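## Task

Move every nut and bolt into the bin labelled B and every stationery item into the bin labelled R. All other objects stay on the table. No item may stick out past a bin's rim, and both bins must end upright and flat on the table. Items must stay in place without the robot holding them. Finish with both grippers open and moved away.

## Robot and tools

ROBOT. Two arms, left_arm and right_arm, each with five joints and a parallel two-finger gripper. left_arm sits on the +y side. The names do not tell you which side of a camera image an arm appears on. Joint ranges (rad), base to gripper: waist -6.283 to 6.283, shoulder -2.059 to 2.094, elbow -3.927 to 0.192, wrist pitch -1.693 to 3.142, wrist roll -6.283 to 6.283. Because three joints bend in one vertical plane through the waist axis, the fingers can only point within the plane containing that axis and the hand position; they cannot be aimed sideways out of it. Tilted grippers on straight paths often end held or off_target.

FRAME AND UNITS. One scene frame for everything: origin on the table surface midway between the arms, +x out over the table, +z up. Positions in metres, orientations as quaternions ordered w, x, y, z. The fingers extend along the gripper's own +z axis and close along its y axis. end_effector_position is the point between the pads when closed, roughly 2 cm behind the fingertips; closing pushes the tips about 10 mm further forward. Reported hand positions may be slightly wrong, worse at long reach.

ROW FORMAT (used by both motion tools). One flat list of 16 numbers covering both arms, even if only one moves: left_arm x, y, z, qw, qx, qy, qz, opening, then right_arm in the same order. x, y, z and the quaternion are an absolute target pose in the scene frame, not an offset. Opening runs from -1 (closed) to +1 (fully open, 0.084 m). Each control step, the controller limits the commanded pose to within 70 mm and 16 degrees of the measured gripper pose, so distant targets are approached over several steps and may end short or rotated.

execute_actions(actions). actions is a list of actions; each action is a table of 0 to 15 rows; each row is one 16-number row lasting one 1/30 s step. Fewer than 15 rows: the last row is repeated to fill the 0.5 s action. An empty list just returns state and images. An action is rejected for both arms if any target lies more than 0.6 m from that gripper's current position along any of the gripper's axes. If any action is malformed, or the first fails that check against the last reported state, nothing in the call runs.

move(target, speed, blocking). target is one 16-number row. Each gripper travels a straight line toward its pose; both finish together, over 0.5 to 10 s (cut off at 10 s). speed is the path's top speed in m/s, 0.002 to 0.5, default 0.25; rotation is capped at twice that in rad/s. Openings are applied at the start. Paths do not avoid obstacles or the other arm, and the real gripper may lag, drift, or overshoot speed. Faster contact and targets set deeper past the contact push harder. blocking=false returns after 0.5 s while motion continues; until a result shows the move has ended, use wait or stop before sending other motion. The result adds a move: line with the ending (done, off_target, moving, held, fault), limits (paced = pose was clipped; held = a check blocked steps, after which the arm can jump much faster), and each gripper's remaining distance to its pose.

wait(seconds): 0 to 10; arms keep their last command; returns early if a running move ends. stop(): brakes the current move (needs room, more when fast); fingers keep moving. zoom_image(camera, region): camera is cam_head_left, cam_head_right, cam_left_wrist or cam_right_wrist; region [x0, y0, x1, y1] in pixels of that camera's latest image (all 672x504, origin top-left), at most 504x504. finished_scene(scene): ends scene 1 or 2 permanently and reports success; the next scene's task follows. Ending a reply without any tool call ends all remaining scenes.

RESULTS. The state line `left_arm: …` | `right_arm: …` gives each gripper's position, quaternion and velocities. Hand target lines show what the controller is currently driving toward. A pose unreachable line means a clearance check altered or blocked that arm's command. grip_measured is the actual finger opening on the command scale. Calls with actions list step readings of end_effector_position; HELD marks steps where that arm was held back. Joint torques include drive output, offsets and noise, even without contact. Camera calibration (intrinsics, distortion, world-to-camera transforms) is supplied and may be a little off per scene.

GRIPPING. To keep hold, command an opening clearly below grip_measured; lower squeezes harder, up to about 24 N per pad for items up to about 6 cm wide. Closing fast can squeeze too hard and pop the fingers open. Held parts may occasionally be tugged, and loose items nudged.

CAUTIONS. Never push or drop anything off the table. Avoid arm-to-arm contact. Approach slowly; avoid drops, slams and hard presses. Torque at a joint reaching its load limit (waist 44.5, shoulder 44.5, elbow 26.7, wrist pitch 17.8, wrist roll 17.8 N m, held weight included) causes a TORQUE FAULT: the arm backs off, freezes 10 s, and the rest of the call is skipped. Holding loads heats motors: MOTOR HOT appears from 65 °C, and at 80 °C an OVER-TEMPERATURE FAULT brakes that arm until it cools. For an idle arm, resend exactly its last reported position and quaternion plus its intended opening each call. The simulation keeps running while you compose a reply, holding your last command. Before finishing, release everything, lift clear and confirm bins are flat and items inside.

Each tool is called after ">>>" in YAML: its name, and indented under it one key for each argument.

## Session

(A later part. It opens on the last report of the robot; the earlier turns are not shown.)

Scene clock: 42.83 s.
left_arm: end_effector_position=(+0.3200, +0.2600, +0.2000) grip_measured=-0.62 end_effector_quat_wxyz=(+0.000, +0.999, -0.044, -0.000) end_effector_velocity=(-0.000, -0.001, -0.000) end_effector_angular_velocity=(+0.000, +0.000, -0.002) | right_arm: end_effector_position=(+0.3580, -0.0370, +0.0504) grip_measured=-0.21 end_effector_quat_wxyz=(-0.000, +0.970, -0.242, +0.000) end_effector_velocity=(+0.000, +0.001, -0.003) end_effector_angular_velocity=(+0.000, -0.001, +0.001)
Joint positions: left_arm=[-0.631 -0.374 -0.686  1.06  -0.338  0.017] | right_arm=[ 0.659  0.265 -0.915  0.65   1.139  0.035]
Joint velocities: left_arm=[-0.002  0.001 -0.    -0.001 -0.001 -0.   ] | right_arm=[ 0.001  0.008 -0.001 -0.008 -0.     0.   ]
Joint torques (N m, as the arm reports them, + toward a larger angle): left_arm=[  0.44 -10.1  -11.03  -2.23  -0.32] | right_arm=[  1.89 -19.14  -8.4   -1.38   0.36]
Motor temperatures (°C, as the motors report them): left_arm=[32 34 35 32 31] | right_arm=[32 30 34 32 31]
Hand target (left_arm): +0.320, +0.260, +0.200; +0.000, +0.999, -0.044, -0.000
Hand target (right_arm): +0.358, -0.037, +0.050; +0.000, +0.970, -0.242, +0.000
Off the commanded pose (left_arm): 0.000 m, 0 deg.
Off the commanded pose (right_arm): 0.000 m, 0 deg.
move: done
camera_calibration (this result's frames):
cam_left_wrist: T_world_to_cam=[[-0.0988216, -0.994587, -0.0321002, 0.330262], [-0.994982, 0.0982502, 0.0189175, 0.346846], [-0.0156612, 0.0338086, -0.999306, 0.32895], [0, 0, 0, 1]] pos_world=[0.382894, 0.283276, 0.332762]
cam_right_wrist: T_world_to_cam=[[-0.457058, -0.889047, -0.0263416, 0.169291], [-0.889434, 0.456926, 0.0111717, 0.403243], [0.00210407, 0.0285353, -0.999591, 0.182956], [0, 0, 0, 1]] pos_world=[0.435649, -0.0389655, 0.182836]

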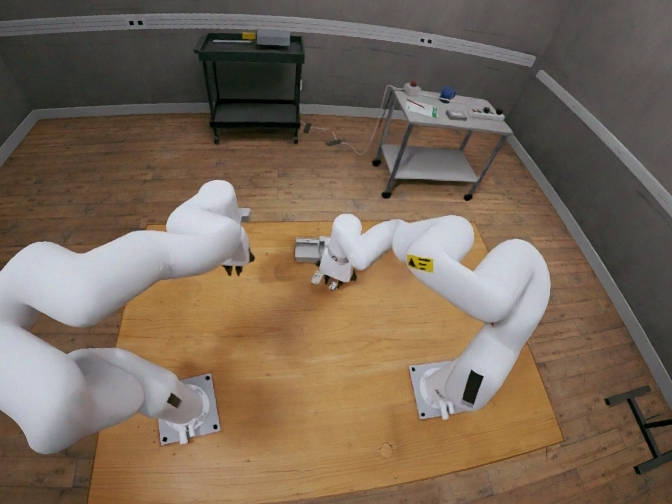

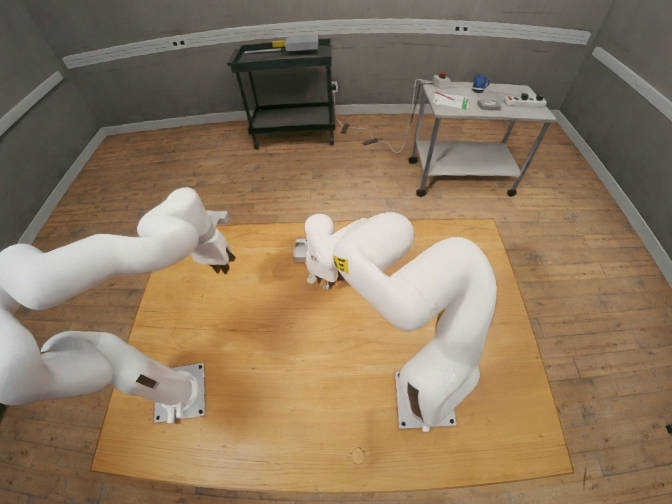

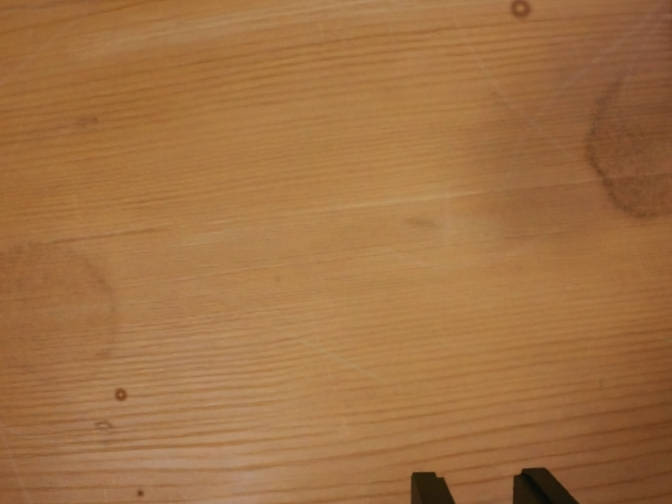

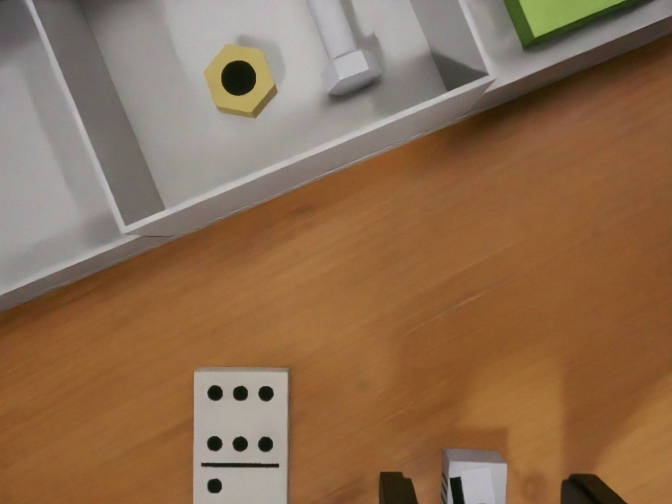

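>>> move:
  target: [0.32,0.26,0.20,0,0.999,-0.044,0,-0.6,0.358,-0.037,0.024,0,0.970,-0.242,0,-0.2]
  speed: 0.08

>>> move:
  target: [0.32,0.26,0.20,0,0.999,-0.044,0,-0.6,0.358,-0.037,0.024,0,0.970,-0.242,0,-0.9]
  speed: 0.08

>>> move:
  target: [0.32,0.26,0.20,0,0.999,-0.044,0,-0.6,0.358,-0.037,0.09,0,0.970,-0.242,0,-0.9]
  speed: 0.15

Scene clock: 43.90 s.
left_arm: end_effector_position=(+0.3200, +0.2600, +0.2000) grip_measured=-0.62 end_effector_quat_wxyz=(+0.000, +0.999, -0.044, -0.000) end_effector_velocity=(+0.000, +0.000, -0.000) end_effector_angular_velocity=(+0.000, +0.001, +0.000) | right_arm: end_effector_position=(+0.3580, -0.0370, +0.0244) grip_measured=-0.21 end_effector_quat_wxyz=(-0.000, +0.970, -0.242, +0.000) end_effector_velocity=(-0.000, -0.000, -0.003) end_effector_angular_velocity=(-0.001, +0.001, +0.000)
Joint positions: left_arm=[-0.631 -0.374 -0.686  1.06  -0.338  0.017] | right_arm=[ 0.659  0.327 -0.909  0.582  1.139  0.035]
Joint velocities: left_arm=[ 0.     0.001  0.    -0.     0.    -0.   ] | right_arm=[-0.     0.008  0.    -0.007 -0.    -0.   ]
Joint torques (N m, as the arm reports them, + toward a larger angle): left_arm=[  0.12 -10.04 -10.87  -2.22  -0.22] | right_arm=[  2.26 -18.81  -7.97  -1.24   0.25]
Motor temperatures (°C, as the motors report them): left_arm=[32 34 35 32 31] | right_arm=[32 30 34 32 31]
Hand target (left_arm): +0.320, +0.260, +0.200; +0.000, +0.999, -0.044, -0.000
Hand target (right_arm): +0.358, -0.037, +0.024; +0.000, +0.970, -0.242, +0.000
Off the commanded pose (left_arm): 0.000 m, 0 deg.
Off the commanded pose (right_arm): 0.000 m, 0 deg.
move: done
camera_calibration (this result's frames):
cam_left_wrist: T_world_to_cam=[[-0.0988213, -0.994587, -0.0320993, 0.330261], [-0.994982, 0.09825, 0.0189148, 0.346852], [-0.0156586, 0.0338074, -0.999306, 0.328954], [0, 0, 0, 1]] pos_world=[0.382899, 0.283275, 0.332766]
cam_right_wrist: T_world_to_cam=[[-0.457061, -0.889048, -0.0262678, 0.168603], [-0.889433, 0.456928, 0.011207, 0.403535], [0.00203893, 0.0284857, -0.999592, 0.156924], [0, 0, 0, 1]] pos_world=[0.435659, -0.0389603, 0.156766]

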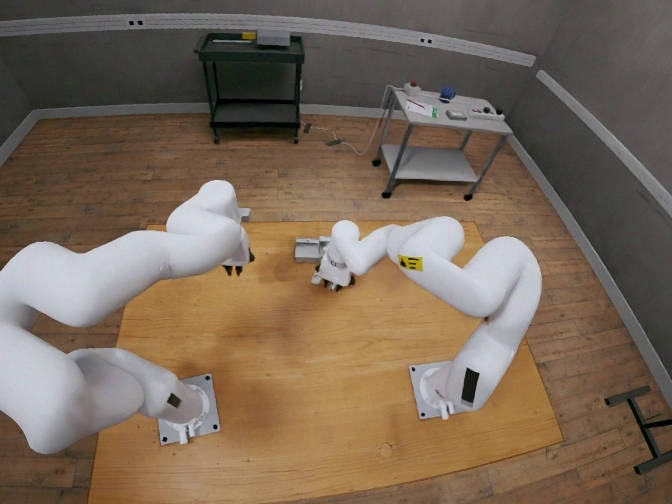

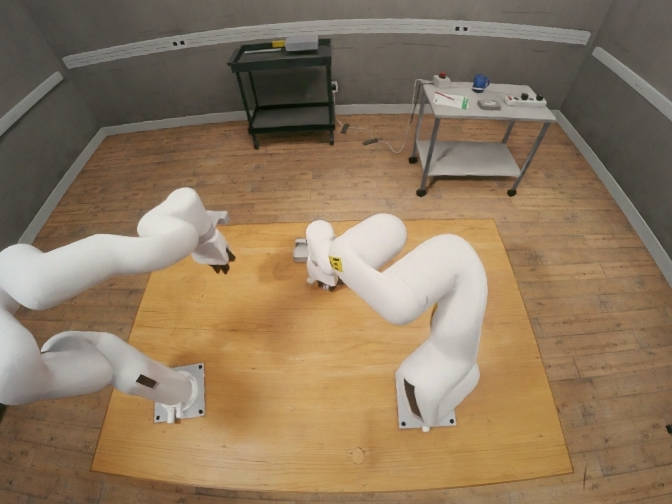

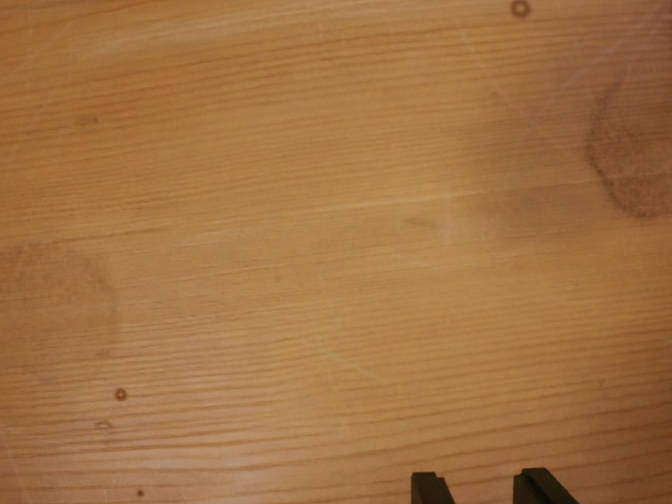

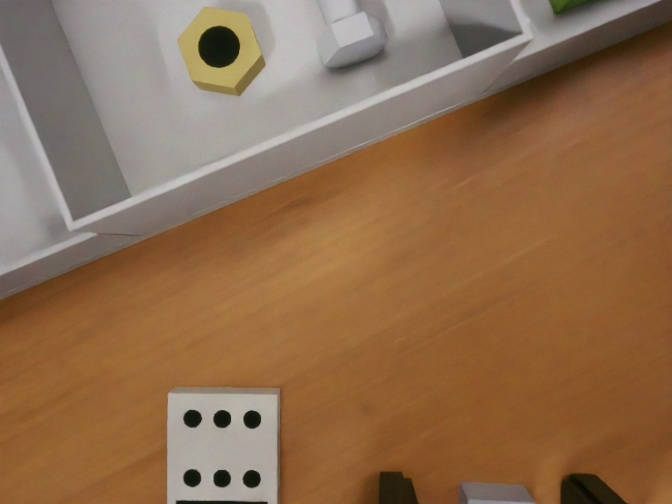

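Scene clock: 44.60 s.
left_arm: end_effector_position=(+0.3200, +0.2600, +0.2000) grip_measured=-0.62 end_effector_quat_wxyz=(+0.000, +0.999, -0.044, -0.000) end_effector_velocity=(+0.000, +0.000, -0.000) end_effector_angular_velocity=(+0.000, +0.001, +0.001) | right_arm: end_effector_position=(+0.3581, -0.0370, +0.0242) grip_measured=-0.68 end_effector_quat_wxyz=(-0.000, +0.970, -0.242, +0.000) end_effector_velocity=(-0.000, -0.000, -0.000) end_effector_angular_velocity=(-0.001, +0.001, -0.001)
Joint positions: left_arm=[-0.631 -0.374 -0.686  1.06  -0.338  0.017] | right_arm=[ 0.659  0.327 -0.909  0.582  1.139  0.014]
Joint velocities: left_arm=[ 0.001  0.001  0.    -0.    -0.    -0.   ] | right_arm=[-0.     0.     0.001 -0.     0.     0.   ]
Joint torques (N m, as the arm reports them, + toward a larger angle): left_arm=[  0.5  -10.02 -10.9   -2.19  -0.25] | right_arm=[  1.38 -18.66  -7.69  -1.5    0.22]
Motor temperatures (°C, as the motors report them): left_arm=[32 34 35 32 31] | right_arm=[32 30 34 32 31]
Hand target (left_arm): +0.320, +0.260, +0.200; +0.000, +0.999, -0.044, -0.000
Hand target (right_arm): +0.358, -0.037, +0.024; +0.000, +0.970, -0.242, +0.000
Off the commanded pose (left_arm): 0.000 m, 0 deg.
Off the commanded pose (right_arm): 0.000 m, 0 deg.
move: done
camera_calibration (this result's frames):
cam_left_wrist: T_world_to_cam=[[-0.0988213, -0.994587, -0.0320994, 0.330261], [-0.994982, 0.0982501, 0.018915, 0.346851], [-0.0156588, 0.0338075, -0.999306, 0.328954], [0, 0, 0, 1]] pos_world=[0.382899, 0.283275, 0.332766]
cam_right_wrist: T_world_to_cam=[[-0.457055, -0.889051, -0.0262587, 0.16863], [-0.889436, 0.456922, 0.0112114, 0.403552], [0.00203069, 0.0284796, -0.999592, 0.156733], [0, 0, 0, 1]] pos_world=[0.435689, -0.038935, 0.156573]

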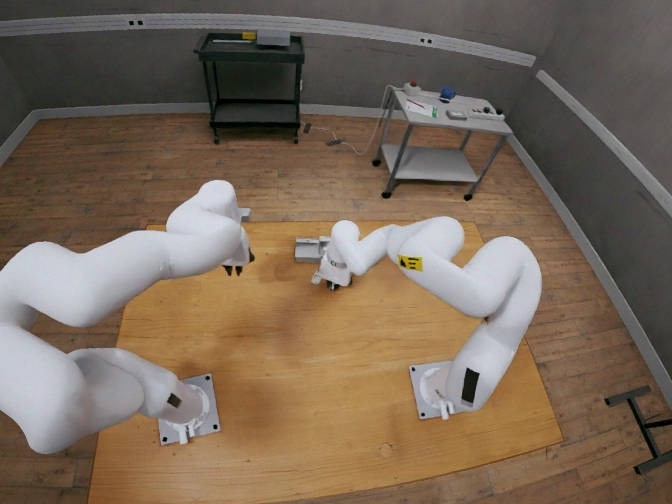

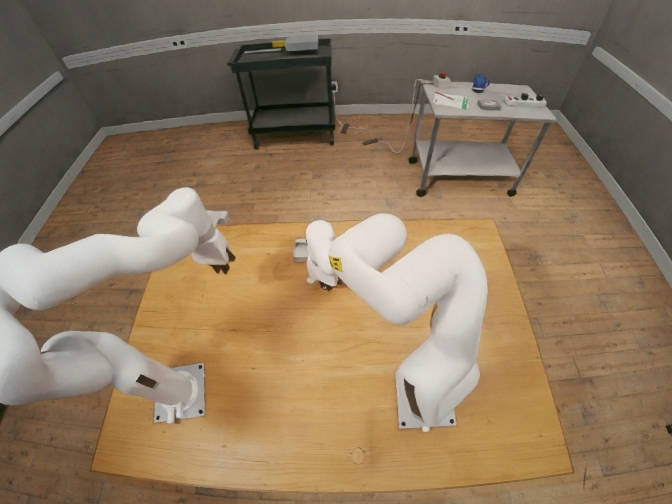

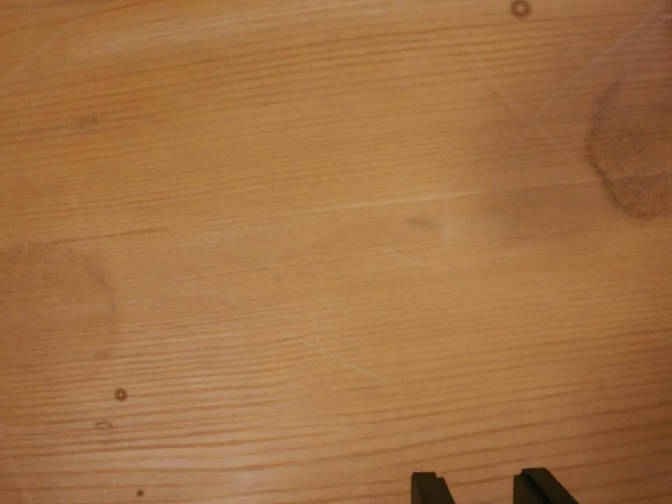

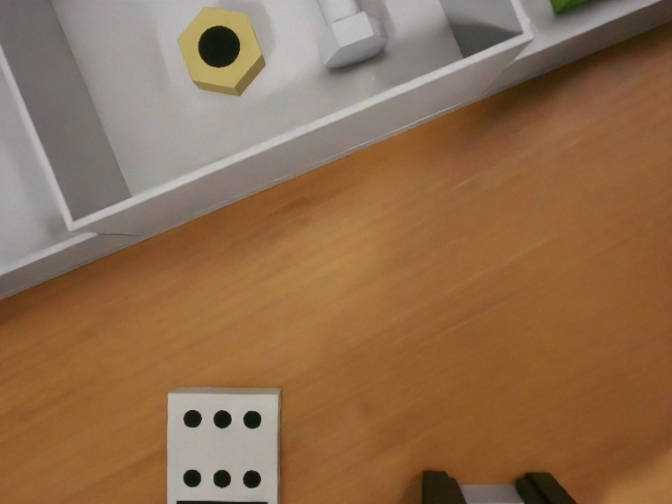

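Scene clock: 45.67 s.
left_arm: end_effector_position=(+0.3200, +0.2600, +0.2000) grip_measured=-0.62 end_effector_quat_wxyz=(+0.000, +0.999, -0.044, -0.000) end_effector_velocity=(-0.000, -0.000, +0.000) end_effector_angular_velocity=(-0.000, -0.000, -0.001) | right_arm: end_effector_position=(+0.3579, -0.0371, +0.0896) grip_measured=-0.68 end_effector_quat_wxyz=(+0.000, +0.970, -0.242, -0.000) end_effector_velocity=(+0.000, -0.000, +0.003) end_effector_angular_velocity=(-0.000, +0.000, -0.001)
Joint positions: left_arm=[-0.631 -0.374 -0.686  1.06  -0.338  0.017] | right_arm=[ 0.659  0.181 -0.937  0.756  1.139  0.014]
Joint velocities: left_arm=[-0.001 -0.001 -0.     0.    -0.     0.   ] | right_arm=[-0.    -0.005 -0.002  0.007  0.    -0.   ]
Joint torques (N m, as the arm reports them, + toward a larger angle): left_arm=[  0.68 -10.08 -10.9   -2.35  -0.24] | right_arm=[  2.42 -18.6   -8.96  -1.36   0.29]
Motor temperatures (°C, as the motors report them): left_arm=[32 34 35 32 31] | right_arm=[32 30 34 32 31]
Hand target (left_arm): +0.320, +0.260, +0.200; +0.000, +0.999, -0.044, -0.000
Hand target (right_arm): +0.358, -0.037, +0.090; +0.000, +0.970, -0.242, +0.000
Off the commanded pose (left_arm): 0.000 m, 0 deg.
Off the commanded pose (right_arm): 0.000 m, 0 deg.
move: done
camera_calibration (this result's frames):
cam_left_wrist: T_world_to_cam=[[-0.0988212, -0.994587, -0.0320994, 0.330261], [-0.994982, 0.09825, 0.0189151, 0.346851], [-0.015659, 0.0338076, -0.999306, 0.328954], [0, 0, 0, 1]] pos_world=[0.382899, 0.283275, 0.332766]
cam_right_wrist: T_world_to_cam=[[-0.457078, -0.889055, -0.0257048, 0.170148], [-0.889425, 0.456937, 0.0114764, 0.402719], [0.00154232, 0.0281081, -0.999604, 0.222354], [0, 0, 0, 1]] pos_world=[0.435616, -0.038996, 0.222018]

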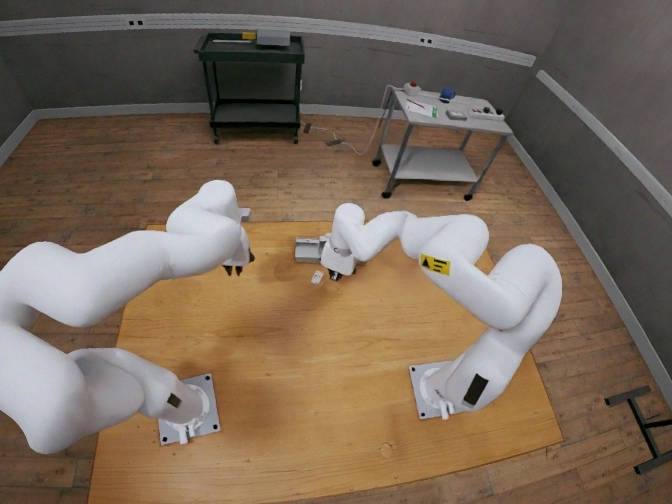

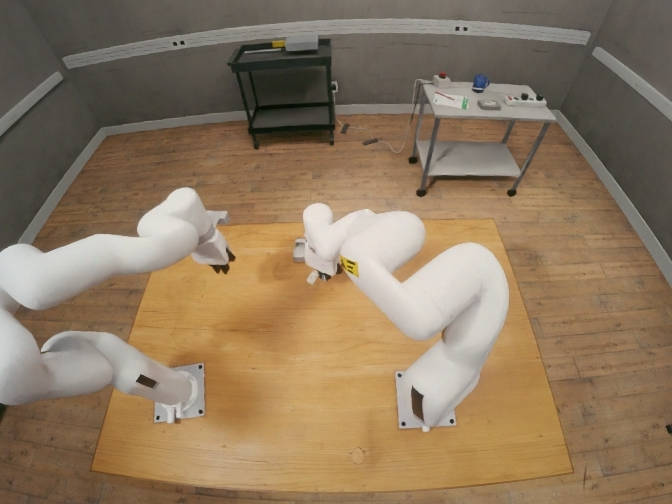

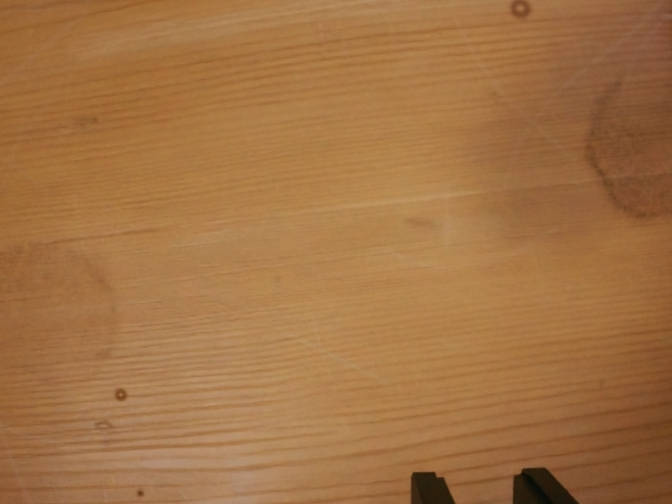

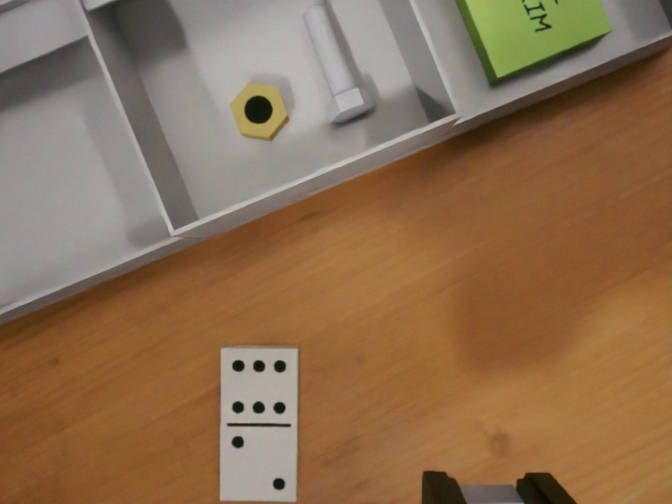

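>>> move:
  target: [0.32,0.26,0.20,0,0.999,-0.044,0,-0.6,0.478,-0.126,0.09,0,0.999,-0.044,0,-0.9]
  speed: 0.2

Scene clock: 47.50 s.
left_arm: end_effector_position=(+0.3200, +0.2600, +0.2000) grip_measured=-0.62 end_effector_quat_wxyz=(+0.000, +0.999, -0.044, -0.000) end_effector_velocity=(+0.000, +0.000, -0.001) end_effector_angular_velocity=(+0.000, +0.001, +0.001) | right_arm: end_effector_position=(+0.4776, -0.1260, +0.0899) grip_measured=-0.68 end_effector_quat_wxyz=(-0.000, +0.999, -0.044, +0.000) end_effector_velocity=(+0.003, -0.001, +0.000) end_effector_angular_velocity=(-0.001, +0.003, +0.005)
Joint positions: left_arm=[-0.631 -0.374 -0.686  1.06  -0.338  0.017] | right_arm=[ 0.386  0.361 -1.194  0.833  0.466  0.014]
Joint velocities: left_arm=[ 0.001  0.002 -0.    -0.001  0.    -0.   ] | right_arm=[-0.005  0.009 -0.015  0.009 -0.01   0.   ]
Joint torques (N m, as the arm reports them, + toward a larger angle): left_arm=[  0.46 -10.41 -11.08  -2.23  -0.14] | right_arm=[  1.89 -21.52  -9.19  -1.35   0.51]
Motor temperatures (°C, as the motors report them): left_arm=[32 34 35 32 31] | right_arm=[32 30 34 32 31]
Hand target (left_arm): +0.320, +0.260, +0.200; +0.000, +0.999, -0.044, -0.000
Hand target (right_arm): +0.478, -0.126, +0.090; +0.000, +0.999, -0.044, -0.000
Off the commanded pose (left_arm): 0.000 m, 0 deg.
Off the commanded pose (right_arm): 0.000 m, 0 deg.
move: done
camera_calibration (this result's frames):
cam_left_wrist: T_world_to_cam=[[-0.0988213, -0.994587, -0.0320994, 0.330261], [-0.994982, 0.0982501, 0.018915, 0.346851], [-0.0156588, 0.0338075, -0.999306, 0.328954], [0, 0, 0, 1]] pos_world=[0.382899, 0.283275, 0.332766]
cam_right_wrist: T_world_to_cam=[[-0.0744183, -0.996882, -0.0262449, -0.0504727], [-0.997187, 0.0741539, 0.0109082, 0.553126], [-0.00892804, 0.0269829, -0.999596, 0.229798], [0, 0, 0, 1]] pos_world=[0.549866, -0.0975324, 0.222347]

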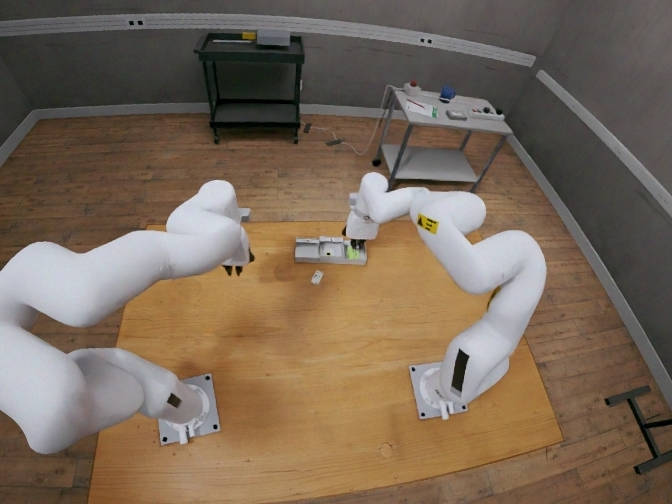

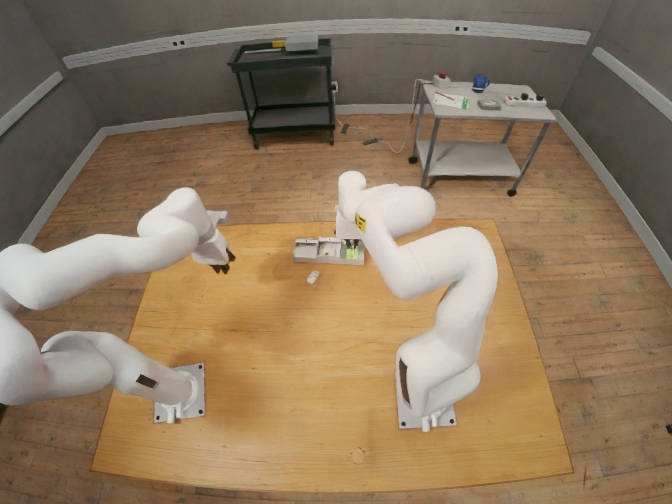

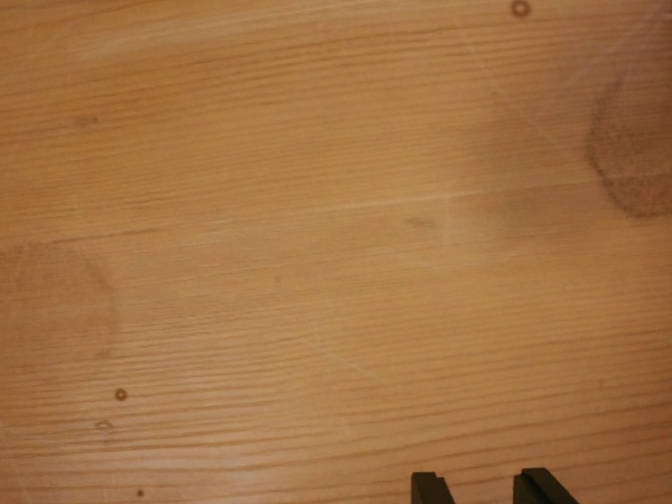

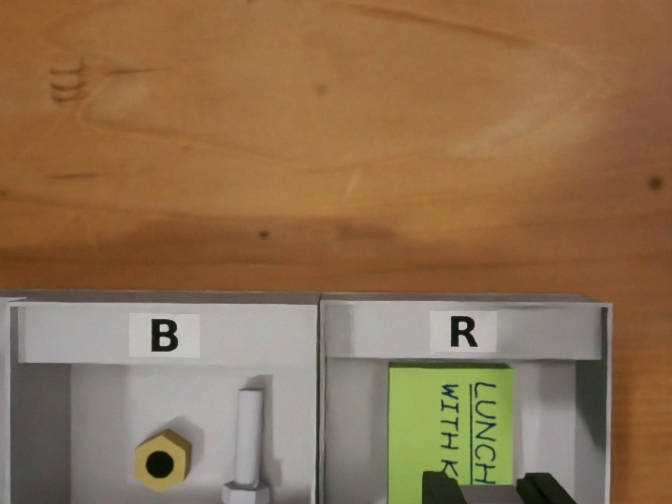

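>>> move:
  target: [0.32,0.26,0.20,0,0.999,-0.044,0,-0.6,0.478,-0.126,0.044,0,0.999,-0.044,0,-0.9]
  speed: 0.08

>>> move:
  target: [0.32,0.26,0.20,0,0.999,-0.044,0,-0.6,0.478,-0.126,0.044,0,0.999,-0.044,0,-0.35]
  speed: 0.08

>>> move:
  target: [0.32,0.26,0.20,0,0.999,-0.044,0,-0.6,0.478,-0.126,0.11,0,0.999,-0.044,0,-0.35]
  speed: 0.2

Scene clock: 48.73 s.
left_arm: end_effector_position=(+0.3200, +0.2600, +0.2000) grip_measured=-0.62 end_effector_quat_wxyz=(+0.000, +0.999, -0.044, -0.000) end_effector_velocity=(-0.000, -0.000, +0.000) end_effector_angular_velocity=(-0.000, -0.000, -0.002) | right_arm: end_effector_position=(+0.4780, -0.1260, +0.0444) grip_measured=-0.68 end_effector_quat_wxyz=(-0.000, +0.999, -0.044, +0.000) end_effector_velocity=(+0.001, -0.000, -0.003) end_effector_angular_velocity=(+0.000, -0.000, -0.000)
Joint positions: left_arm=[-0.631 -0.374 -0.686  1.06  -0.338  0.017] | right_arm=[ 0.386  0.446 -1.173  0.726  0.465  0.014]
Joint velocities: left_arm=[-0.001 -0.002 -0.     0.001  0.    -0.   ] | right_arm=[-0.     0.007 -0.001 -0.006 -0.    -0.   ]
Joint torques (N m, as the arm reports them, + toward a larger angle): left_arm=[  0.59 -10.05 -10.97  -2.16  -0.33] | right_arm=[  2.53 -22.55  -8.73  -1.27   0.29]
Motor temperatures (°C, as the motors report them): left_arm=[32 34 35 32 31] | right_arm=[32 30 34 32 31]
Hand target (left_arm): +0.320, +0.260, +0.200; +0.000, +0.999, -0.044, -0.000
Hand target (right_arm): +0.478, -0.126, +0.044; +0.000, +0.999, -0.044, +0.000
Off the commanded pose (left_arm): 0.000 m, 0 deg.
Off the commanded pose (right_arm): 0.000 m, 0 deg.
move: done
camera_calibration (this result's frames):
cam_left_wrist: T_world_to_cam=[[-0.0988215, -0.994587, -0.0320994, 0.330261], [-0.994982, 0.0982503, 0.0189149, 0.346851], [-0.0156588, 0.0338075, -0.999306, 0.328954], [0, 0, 0, 1]] pos_world=[0.382899, 0.283274, 0.332766]
cam_right_wrist: T_world_to_cam=[[-0.0738121, -0.996928, -0.0262026, -0.0519505], [-0.997231, 0.0735456, 0.0109946, 0.553969], [-0.00903377, 0.0269416, -0.999596, 0.184372], [0, 0, 0, 1]] pos_world=[0.550267, -0.0975001, 0.176846]

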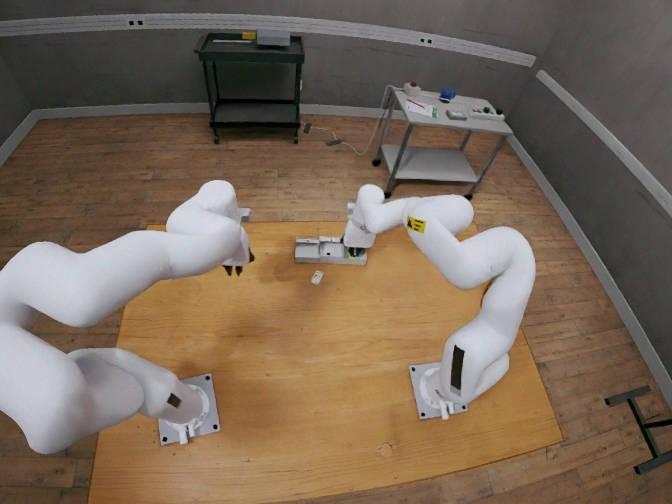

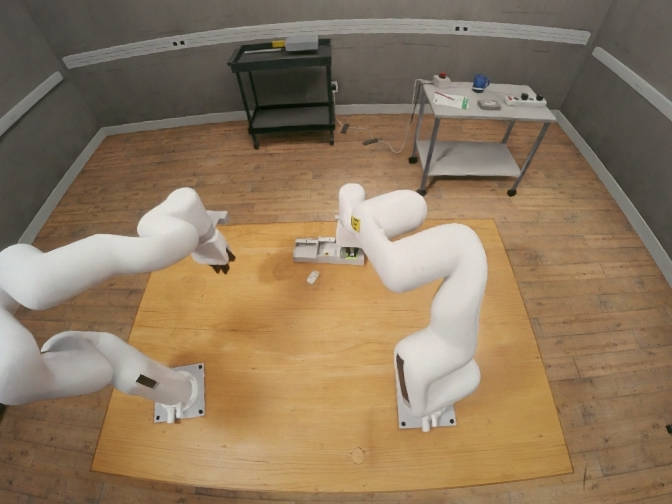

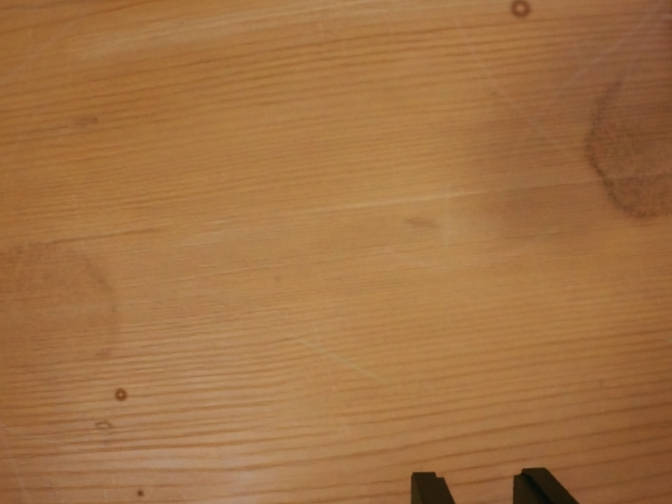

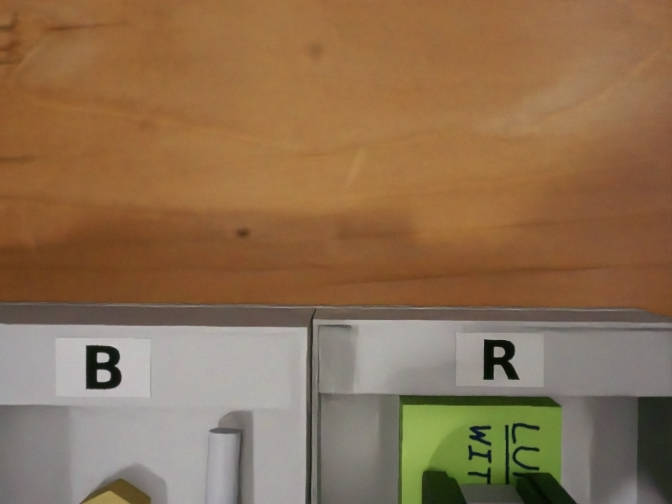

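Scene clock: 49.43 s.
left_arm: end_effector_position=(+0.3200, +0.2600, +0.2000) grip_measured=-0.62 end_effector_quat_wxyz=(+0.000, +0.999, -0.044, -0.000) end_effector_velocity=(-0.000, -0.000, +0.000) end_effector_angular_velocity=(+0.000, +0.000, -0.000) | right_arm: end_effector_position=(+0.4780, -0.1260, +0.0440) grip_measured=-0.37 end_effector_quat_wxyz=(-0.000, +0.999, -0.044, +0.000) end_effector_velocity=(-0.000, -0.000, -0.001) end_effector_angular_velocity=(-0.000, +0.001, -0.001)
Joint positions: left_arm=[-0.631 -0.374 -0.686  1.06  -0.338  0.017] | right_arm=[ 0.386  0.447 -1.173  0.725  0.465  0.028]
Joint velocities: left_arm=[-0.001 -0.001  0.     0.001 -0.     0.   ] | right_arm=[-0.     0.001  0.    -0.     0.     0.   ]
Joint torques (N m, as the arm reports them, + toward a larger angle): left_arm=[  0.27 -10.35 -10.98  -2.22  -0.19] | right_arm=[  1.92 -22.14  -8.68  -1.31   0.36]
Motor temperatures (°C, as the motors report them): left_arm=[32 34 35 32 31] | right_arm=[32 30 34 32 31]
Hand target (left_arm): +0.320, +0.260, +0.200; +0.000, +0.999, -0.044, -0.000
Hand target (right_arm): +0.478, -0.126, +0.044; +0.000, +0.999, -0.044, +0.000
Off the commanded pose (left_arm): 0.000 m, 0 deg.
Off the commanded pose (right_arm): 0.000 m, 0 deg.
move: done
camera_calibration (this result's frames):
cam_left_wrist: T_world_to_cam=[[-0.0988213, -0.994587, -0.0320994, 0.330261], [-0.994982, 0.0982501, 0.018915, 0.346851], [-0.0156588, 0.0338075, -0.999306, 0.328954], [0, 0, 0, 1]] pos_world=[0.382899, 0.283275, 0.332766]
cam_right_wrist: T_world_to_cam=[[-0.0738212, -0.996931, -0.0260577, -0.0519858], [-0.997228, 0.073548, 0.0112939, 0.553915], [-0.00934271, 0.0268192, -0.999597, 0.184105], [0, 0, 0, 1]] pos_world=[0.550261, -0.0975031, 0.176421]

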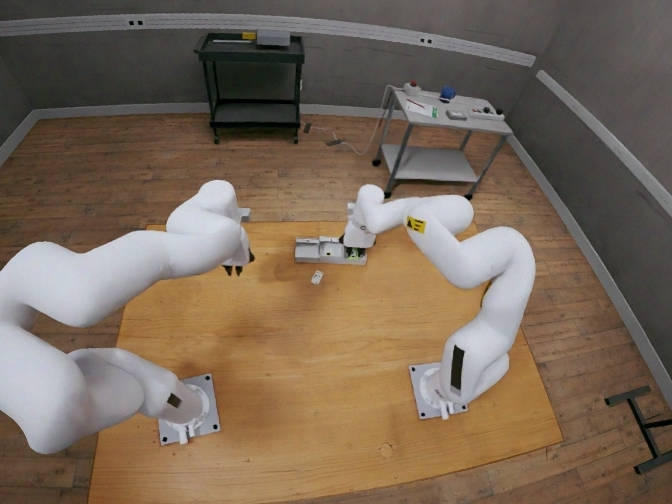

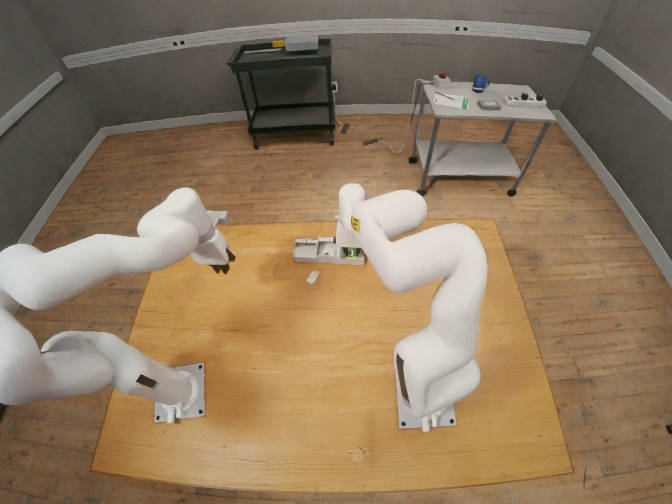

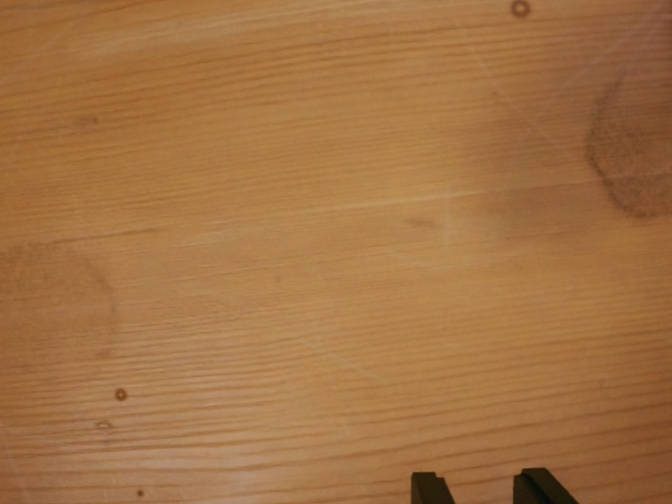

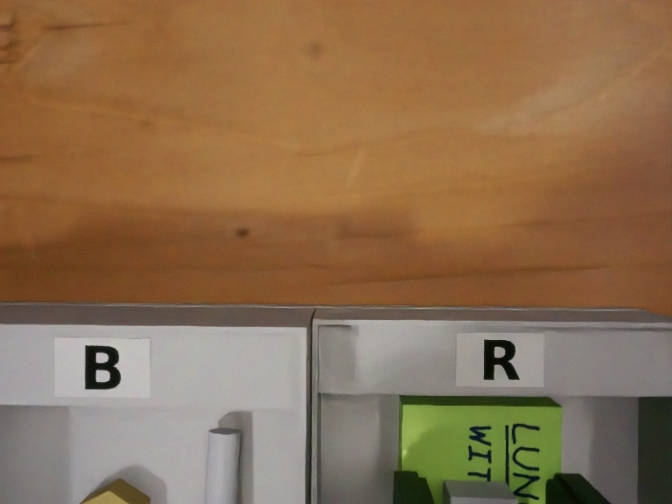

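Scene clock: 50.50 s.
left_arm: end_effector_position=(+0.3200, +0.2600, +0.2000) grip_measured=-0.62 end_effector_quat_wxyz=(+0.000, +0.999, -0.044, -0.000) end_effector_velocity=(+0.001, +0.000, +0.001) end_effector_angular_velocity=(-0.001, -0.003, +0.002) | right_arm: end_effector_position=(+0.4779, -0.1260, +0.1096) grip_measured=-0.37 end_effector_quat_wxyz=(+0.000, +0.999, -0.044, -0.000) end_effector_velocity=(+0.001, +0.000, +0.004) end_effector_angular_velocity=(+0.001, -0.002, +0.000)
Joint positions: left_arm=[-0.631 -0.374 -0.686  1.06  -0.338  0.017] | right_arm=[ 0.386  0.33  -1.212  0.883  0.465  0.028]
Joint velocities: left_arm=[ 0.001 -0.002 -0.    -0.002 -0.    -0.   ] | right_arm=[ 0.    -0.004 -0.004  0.006 -0.    -0.   ]
Joint torques (N m, as the arm reports them, + toward a larger angle): left_arm=[  0.67  -9.84 -10.97  -2.12  -0.21] | right_arm=[  1.92 -21.55  -9.29  -1.36   0.36]
Motor temperatures (°C, as the motors report them): left_arm=[32 34 35 32 31] | right_arm=[32 30 34 32 31]
Hand target (left_arm): +0.320, +0.260, +0.200; +0.000, +0.999, -0.044, -0.000
Hand target (right_arm): +0.478, -0.126, +0.110; +0.000, +0.999, -0.044, +0.000
Off the commanded pose (left_arm): 0.000 m, 0 deg.
Off the commanded pose (right_arm): 0.000 m, 0 deg.
move: done
camera_calibration (this result's frames):
cam_left_wrist: T_world_to_cam=[[-0.0988212, -0.994587, -0.0320995, 0.330261], [-0.994982, 0.0982499, 0.0189152, 0.346851], [-0.0156591, 0.0338076, -0.999306, 0.328954], [0, 0, 0, 1]] pos_world=[0.382899, 0.283275, 0.332766]
cam_right_wrist: T_world_to_cam=[[-0.0738333, -0.996935, -0.0258771, -0.0503344], [-0.997223, 0.0735518, 0.0116669, 0.553043], [-0.00972786, 0.0266666, -0.999597, 0.24986], [0, 0, 0, 1]] pos_world=[0.550222, -0.0975204, 0.242005]

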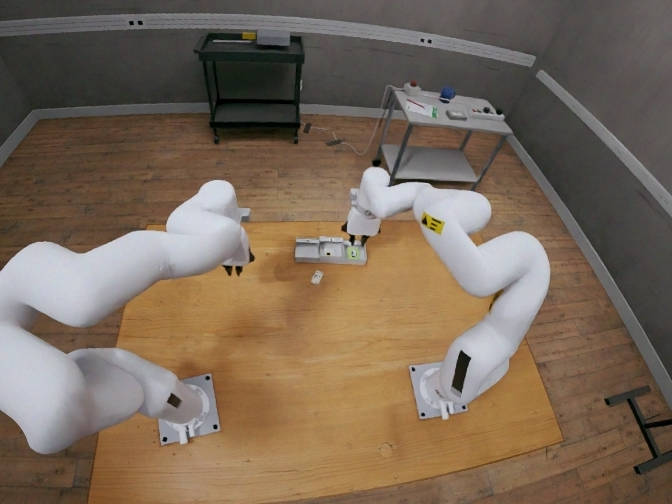

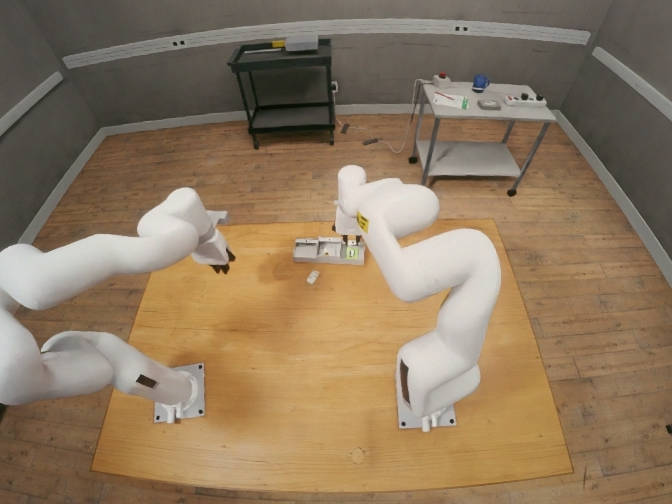

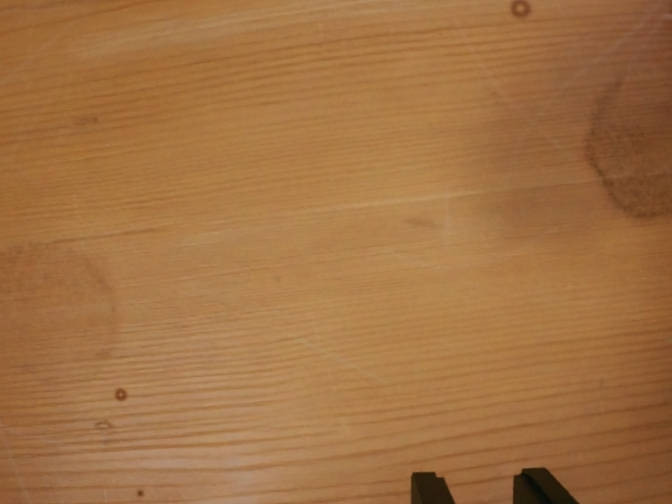

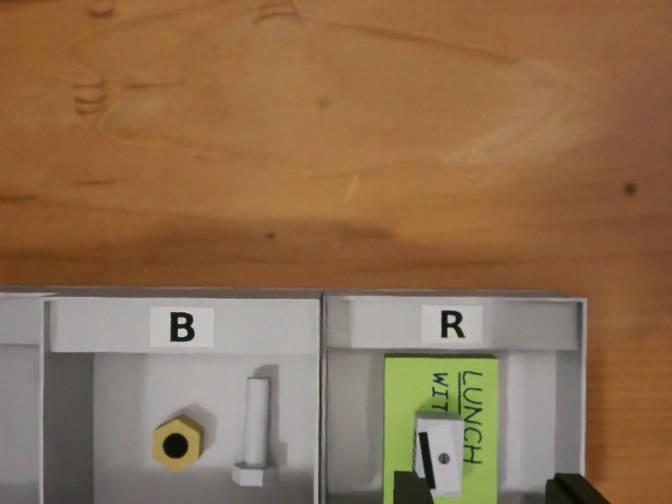

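>>> move:
  target: [0.32,0.26,0.20,0,0.999,-0.044,0,-0.6,0.40,-0.30,0.17,0,0.999,-0.044,0,-0.35]
  speed: 0.3

>>> zoom_image:
  camera: "cam_head_left"
  region: [140,200,480,400]

Scene clock: 52.13 s.
left_arm: end_effector_position=(+0.3200, +0.2600, +0.2000) grip_measured=-0.62 end_effector_quat_wxyz=(+0.000, +0.999, -0.044, -0.000) end_effector_velocity=(-0.000, -0.000, -0.000) end_effector_angular_velocity=(+0.001, +0.002, -0.001) | right_arm: end_effector_position=(+0.4001, -0.2997, +0.1700) grip_measured=-0.37 end_effector_quat_wxyz=(+0.000, +0.999, -0.044, -0.000) end_effector_velocity=(-0.001, -0.003, +0.002) end_effector_angular_velocity=(+0.000, -0.003, -0.001)
Joint positions: left_arm=[-0.631 -0.374 -0.686  1.06  -0.338  0.017] | right_arm=[ 0.062 -0.125 -0.83   0.956  0.141  0.028]
Joint velocities: left_arm=[-0.001  0.     0.     0.001 -0.     0.   ] | right_arm=[-0.007 -0.009  0.003  0.002 -0.006  0.   ]
Joint torques (N m, as the arm reports them, + toward a larger angle): left_arm=[  0.27 -10.51 -10.96  -2.15  -0.24] | right_arm=[  2.21 -14.88  -9.62  -1.61   0.15]
Motor temperatures (°C, as the motors report them): left_arm=[32 34 35 32 31] | right_arm=[32 31 34 32 31]
Hand target (left_arm): +0.320, +0.260, +0.200; +0.000, +0.999, -0.044, -0.000
Hand target (right_arm): +0.400, -0.300, +0.170; +0.000, +0.999, -0.044, -0.000
Off the commanded pose (left_arm): 0.000 m, 0 deg.
Off the commanded pose (right_arm): 0.000 m, 0 deg.
move: done; limits=paced
camera_calibration (this result's frames):
cam_left_wrist: T_world_to_cam=[[-0.0988211, -0.994587, -0.0320994, 0.330261], [-0.994982, 0.0982498, 0.0189149, 0.346852], [-0.0156588, 0.0338075, -0.999306, 0.328954], [0, 0, 0, 1]] pos_world=[0.382899, 0.283275, 0.332766]
cam_right_wrist: T_world_to_cam=[[-0.0736982, -0.996942, -0.0259855, -0.227726], [-0.997232, 0.0734121, 0.0117991, 0.487502], [-0.00985539, 0.0267832, -0.999593, 0.314197], [0, 0, 0, 1]] pos_world=[0.472466, -0.271234, 0.3024]

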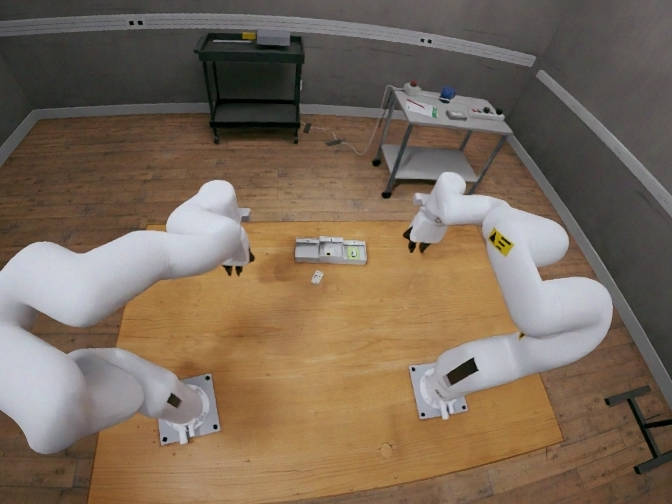

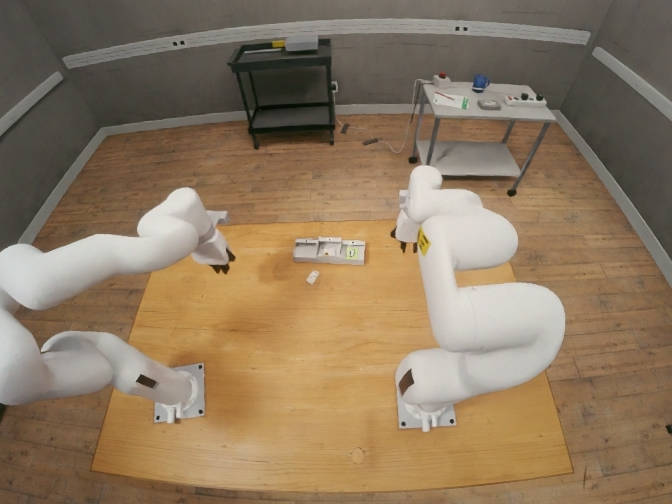

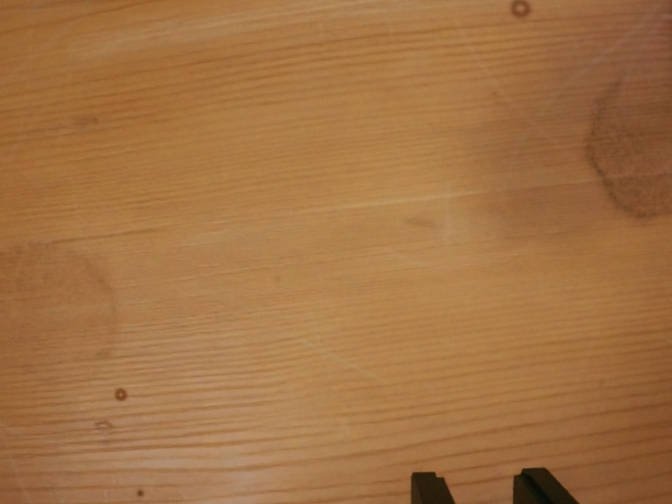

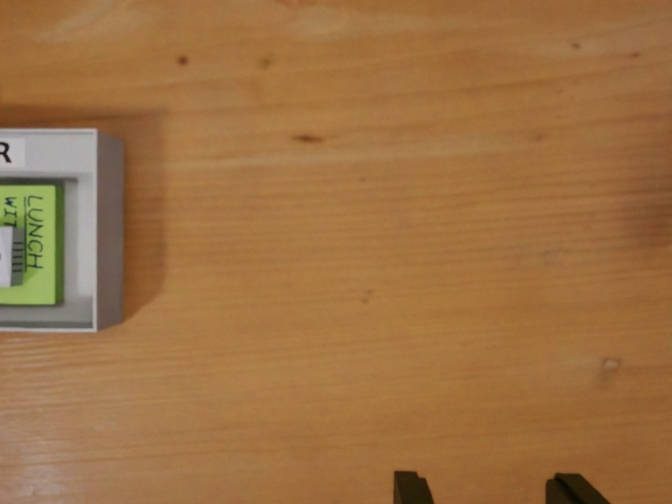

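Region (140, 200, 480, 400) of cam_head_left's 672x504 image, scaled by 1.482, with more detail than that image has; it fills the top 296 rows of this view, and the rest is white.

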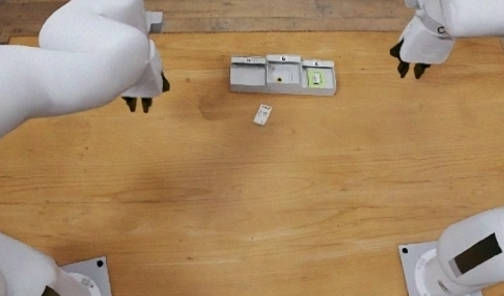

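>>> finished_scene:
  scene: 1

The scene is finished: the task was done.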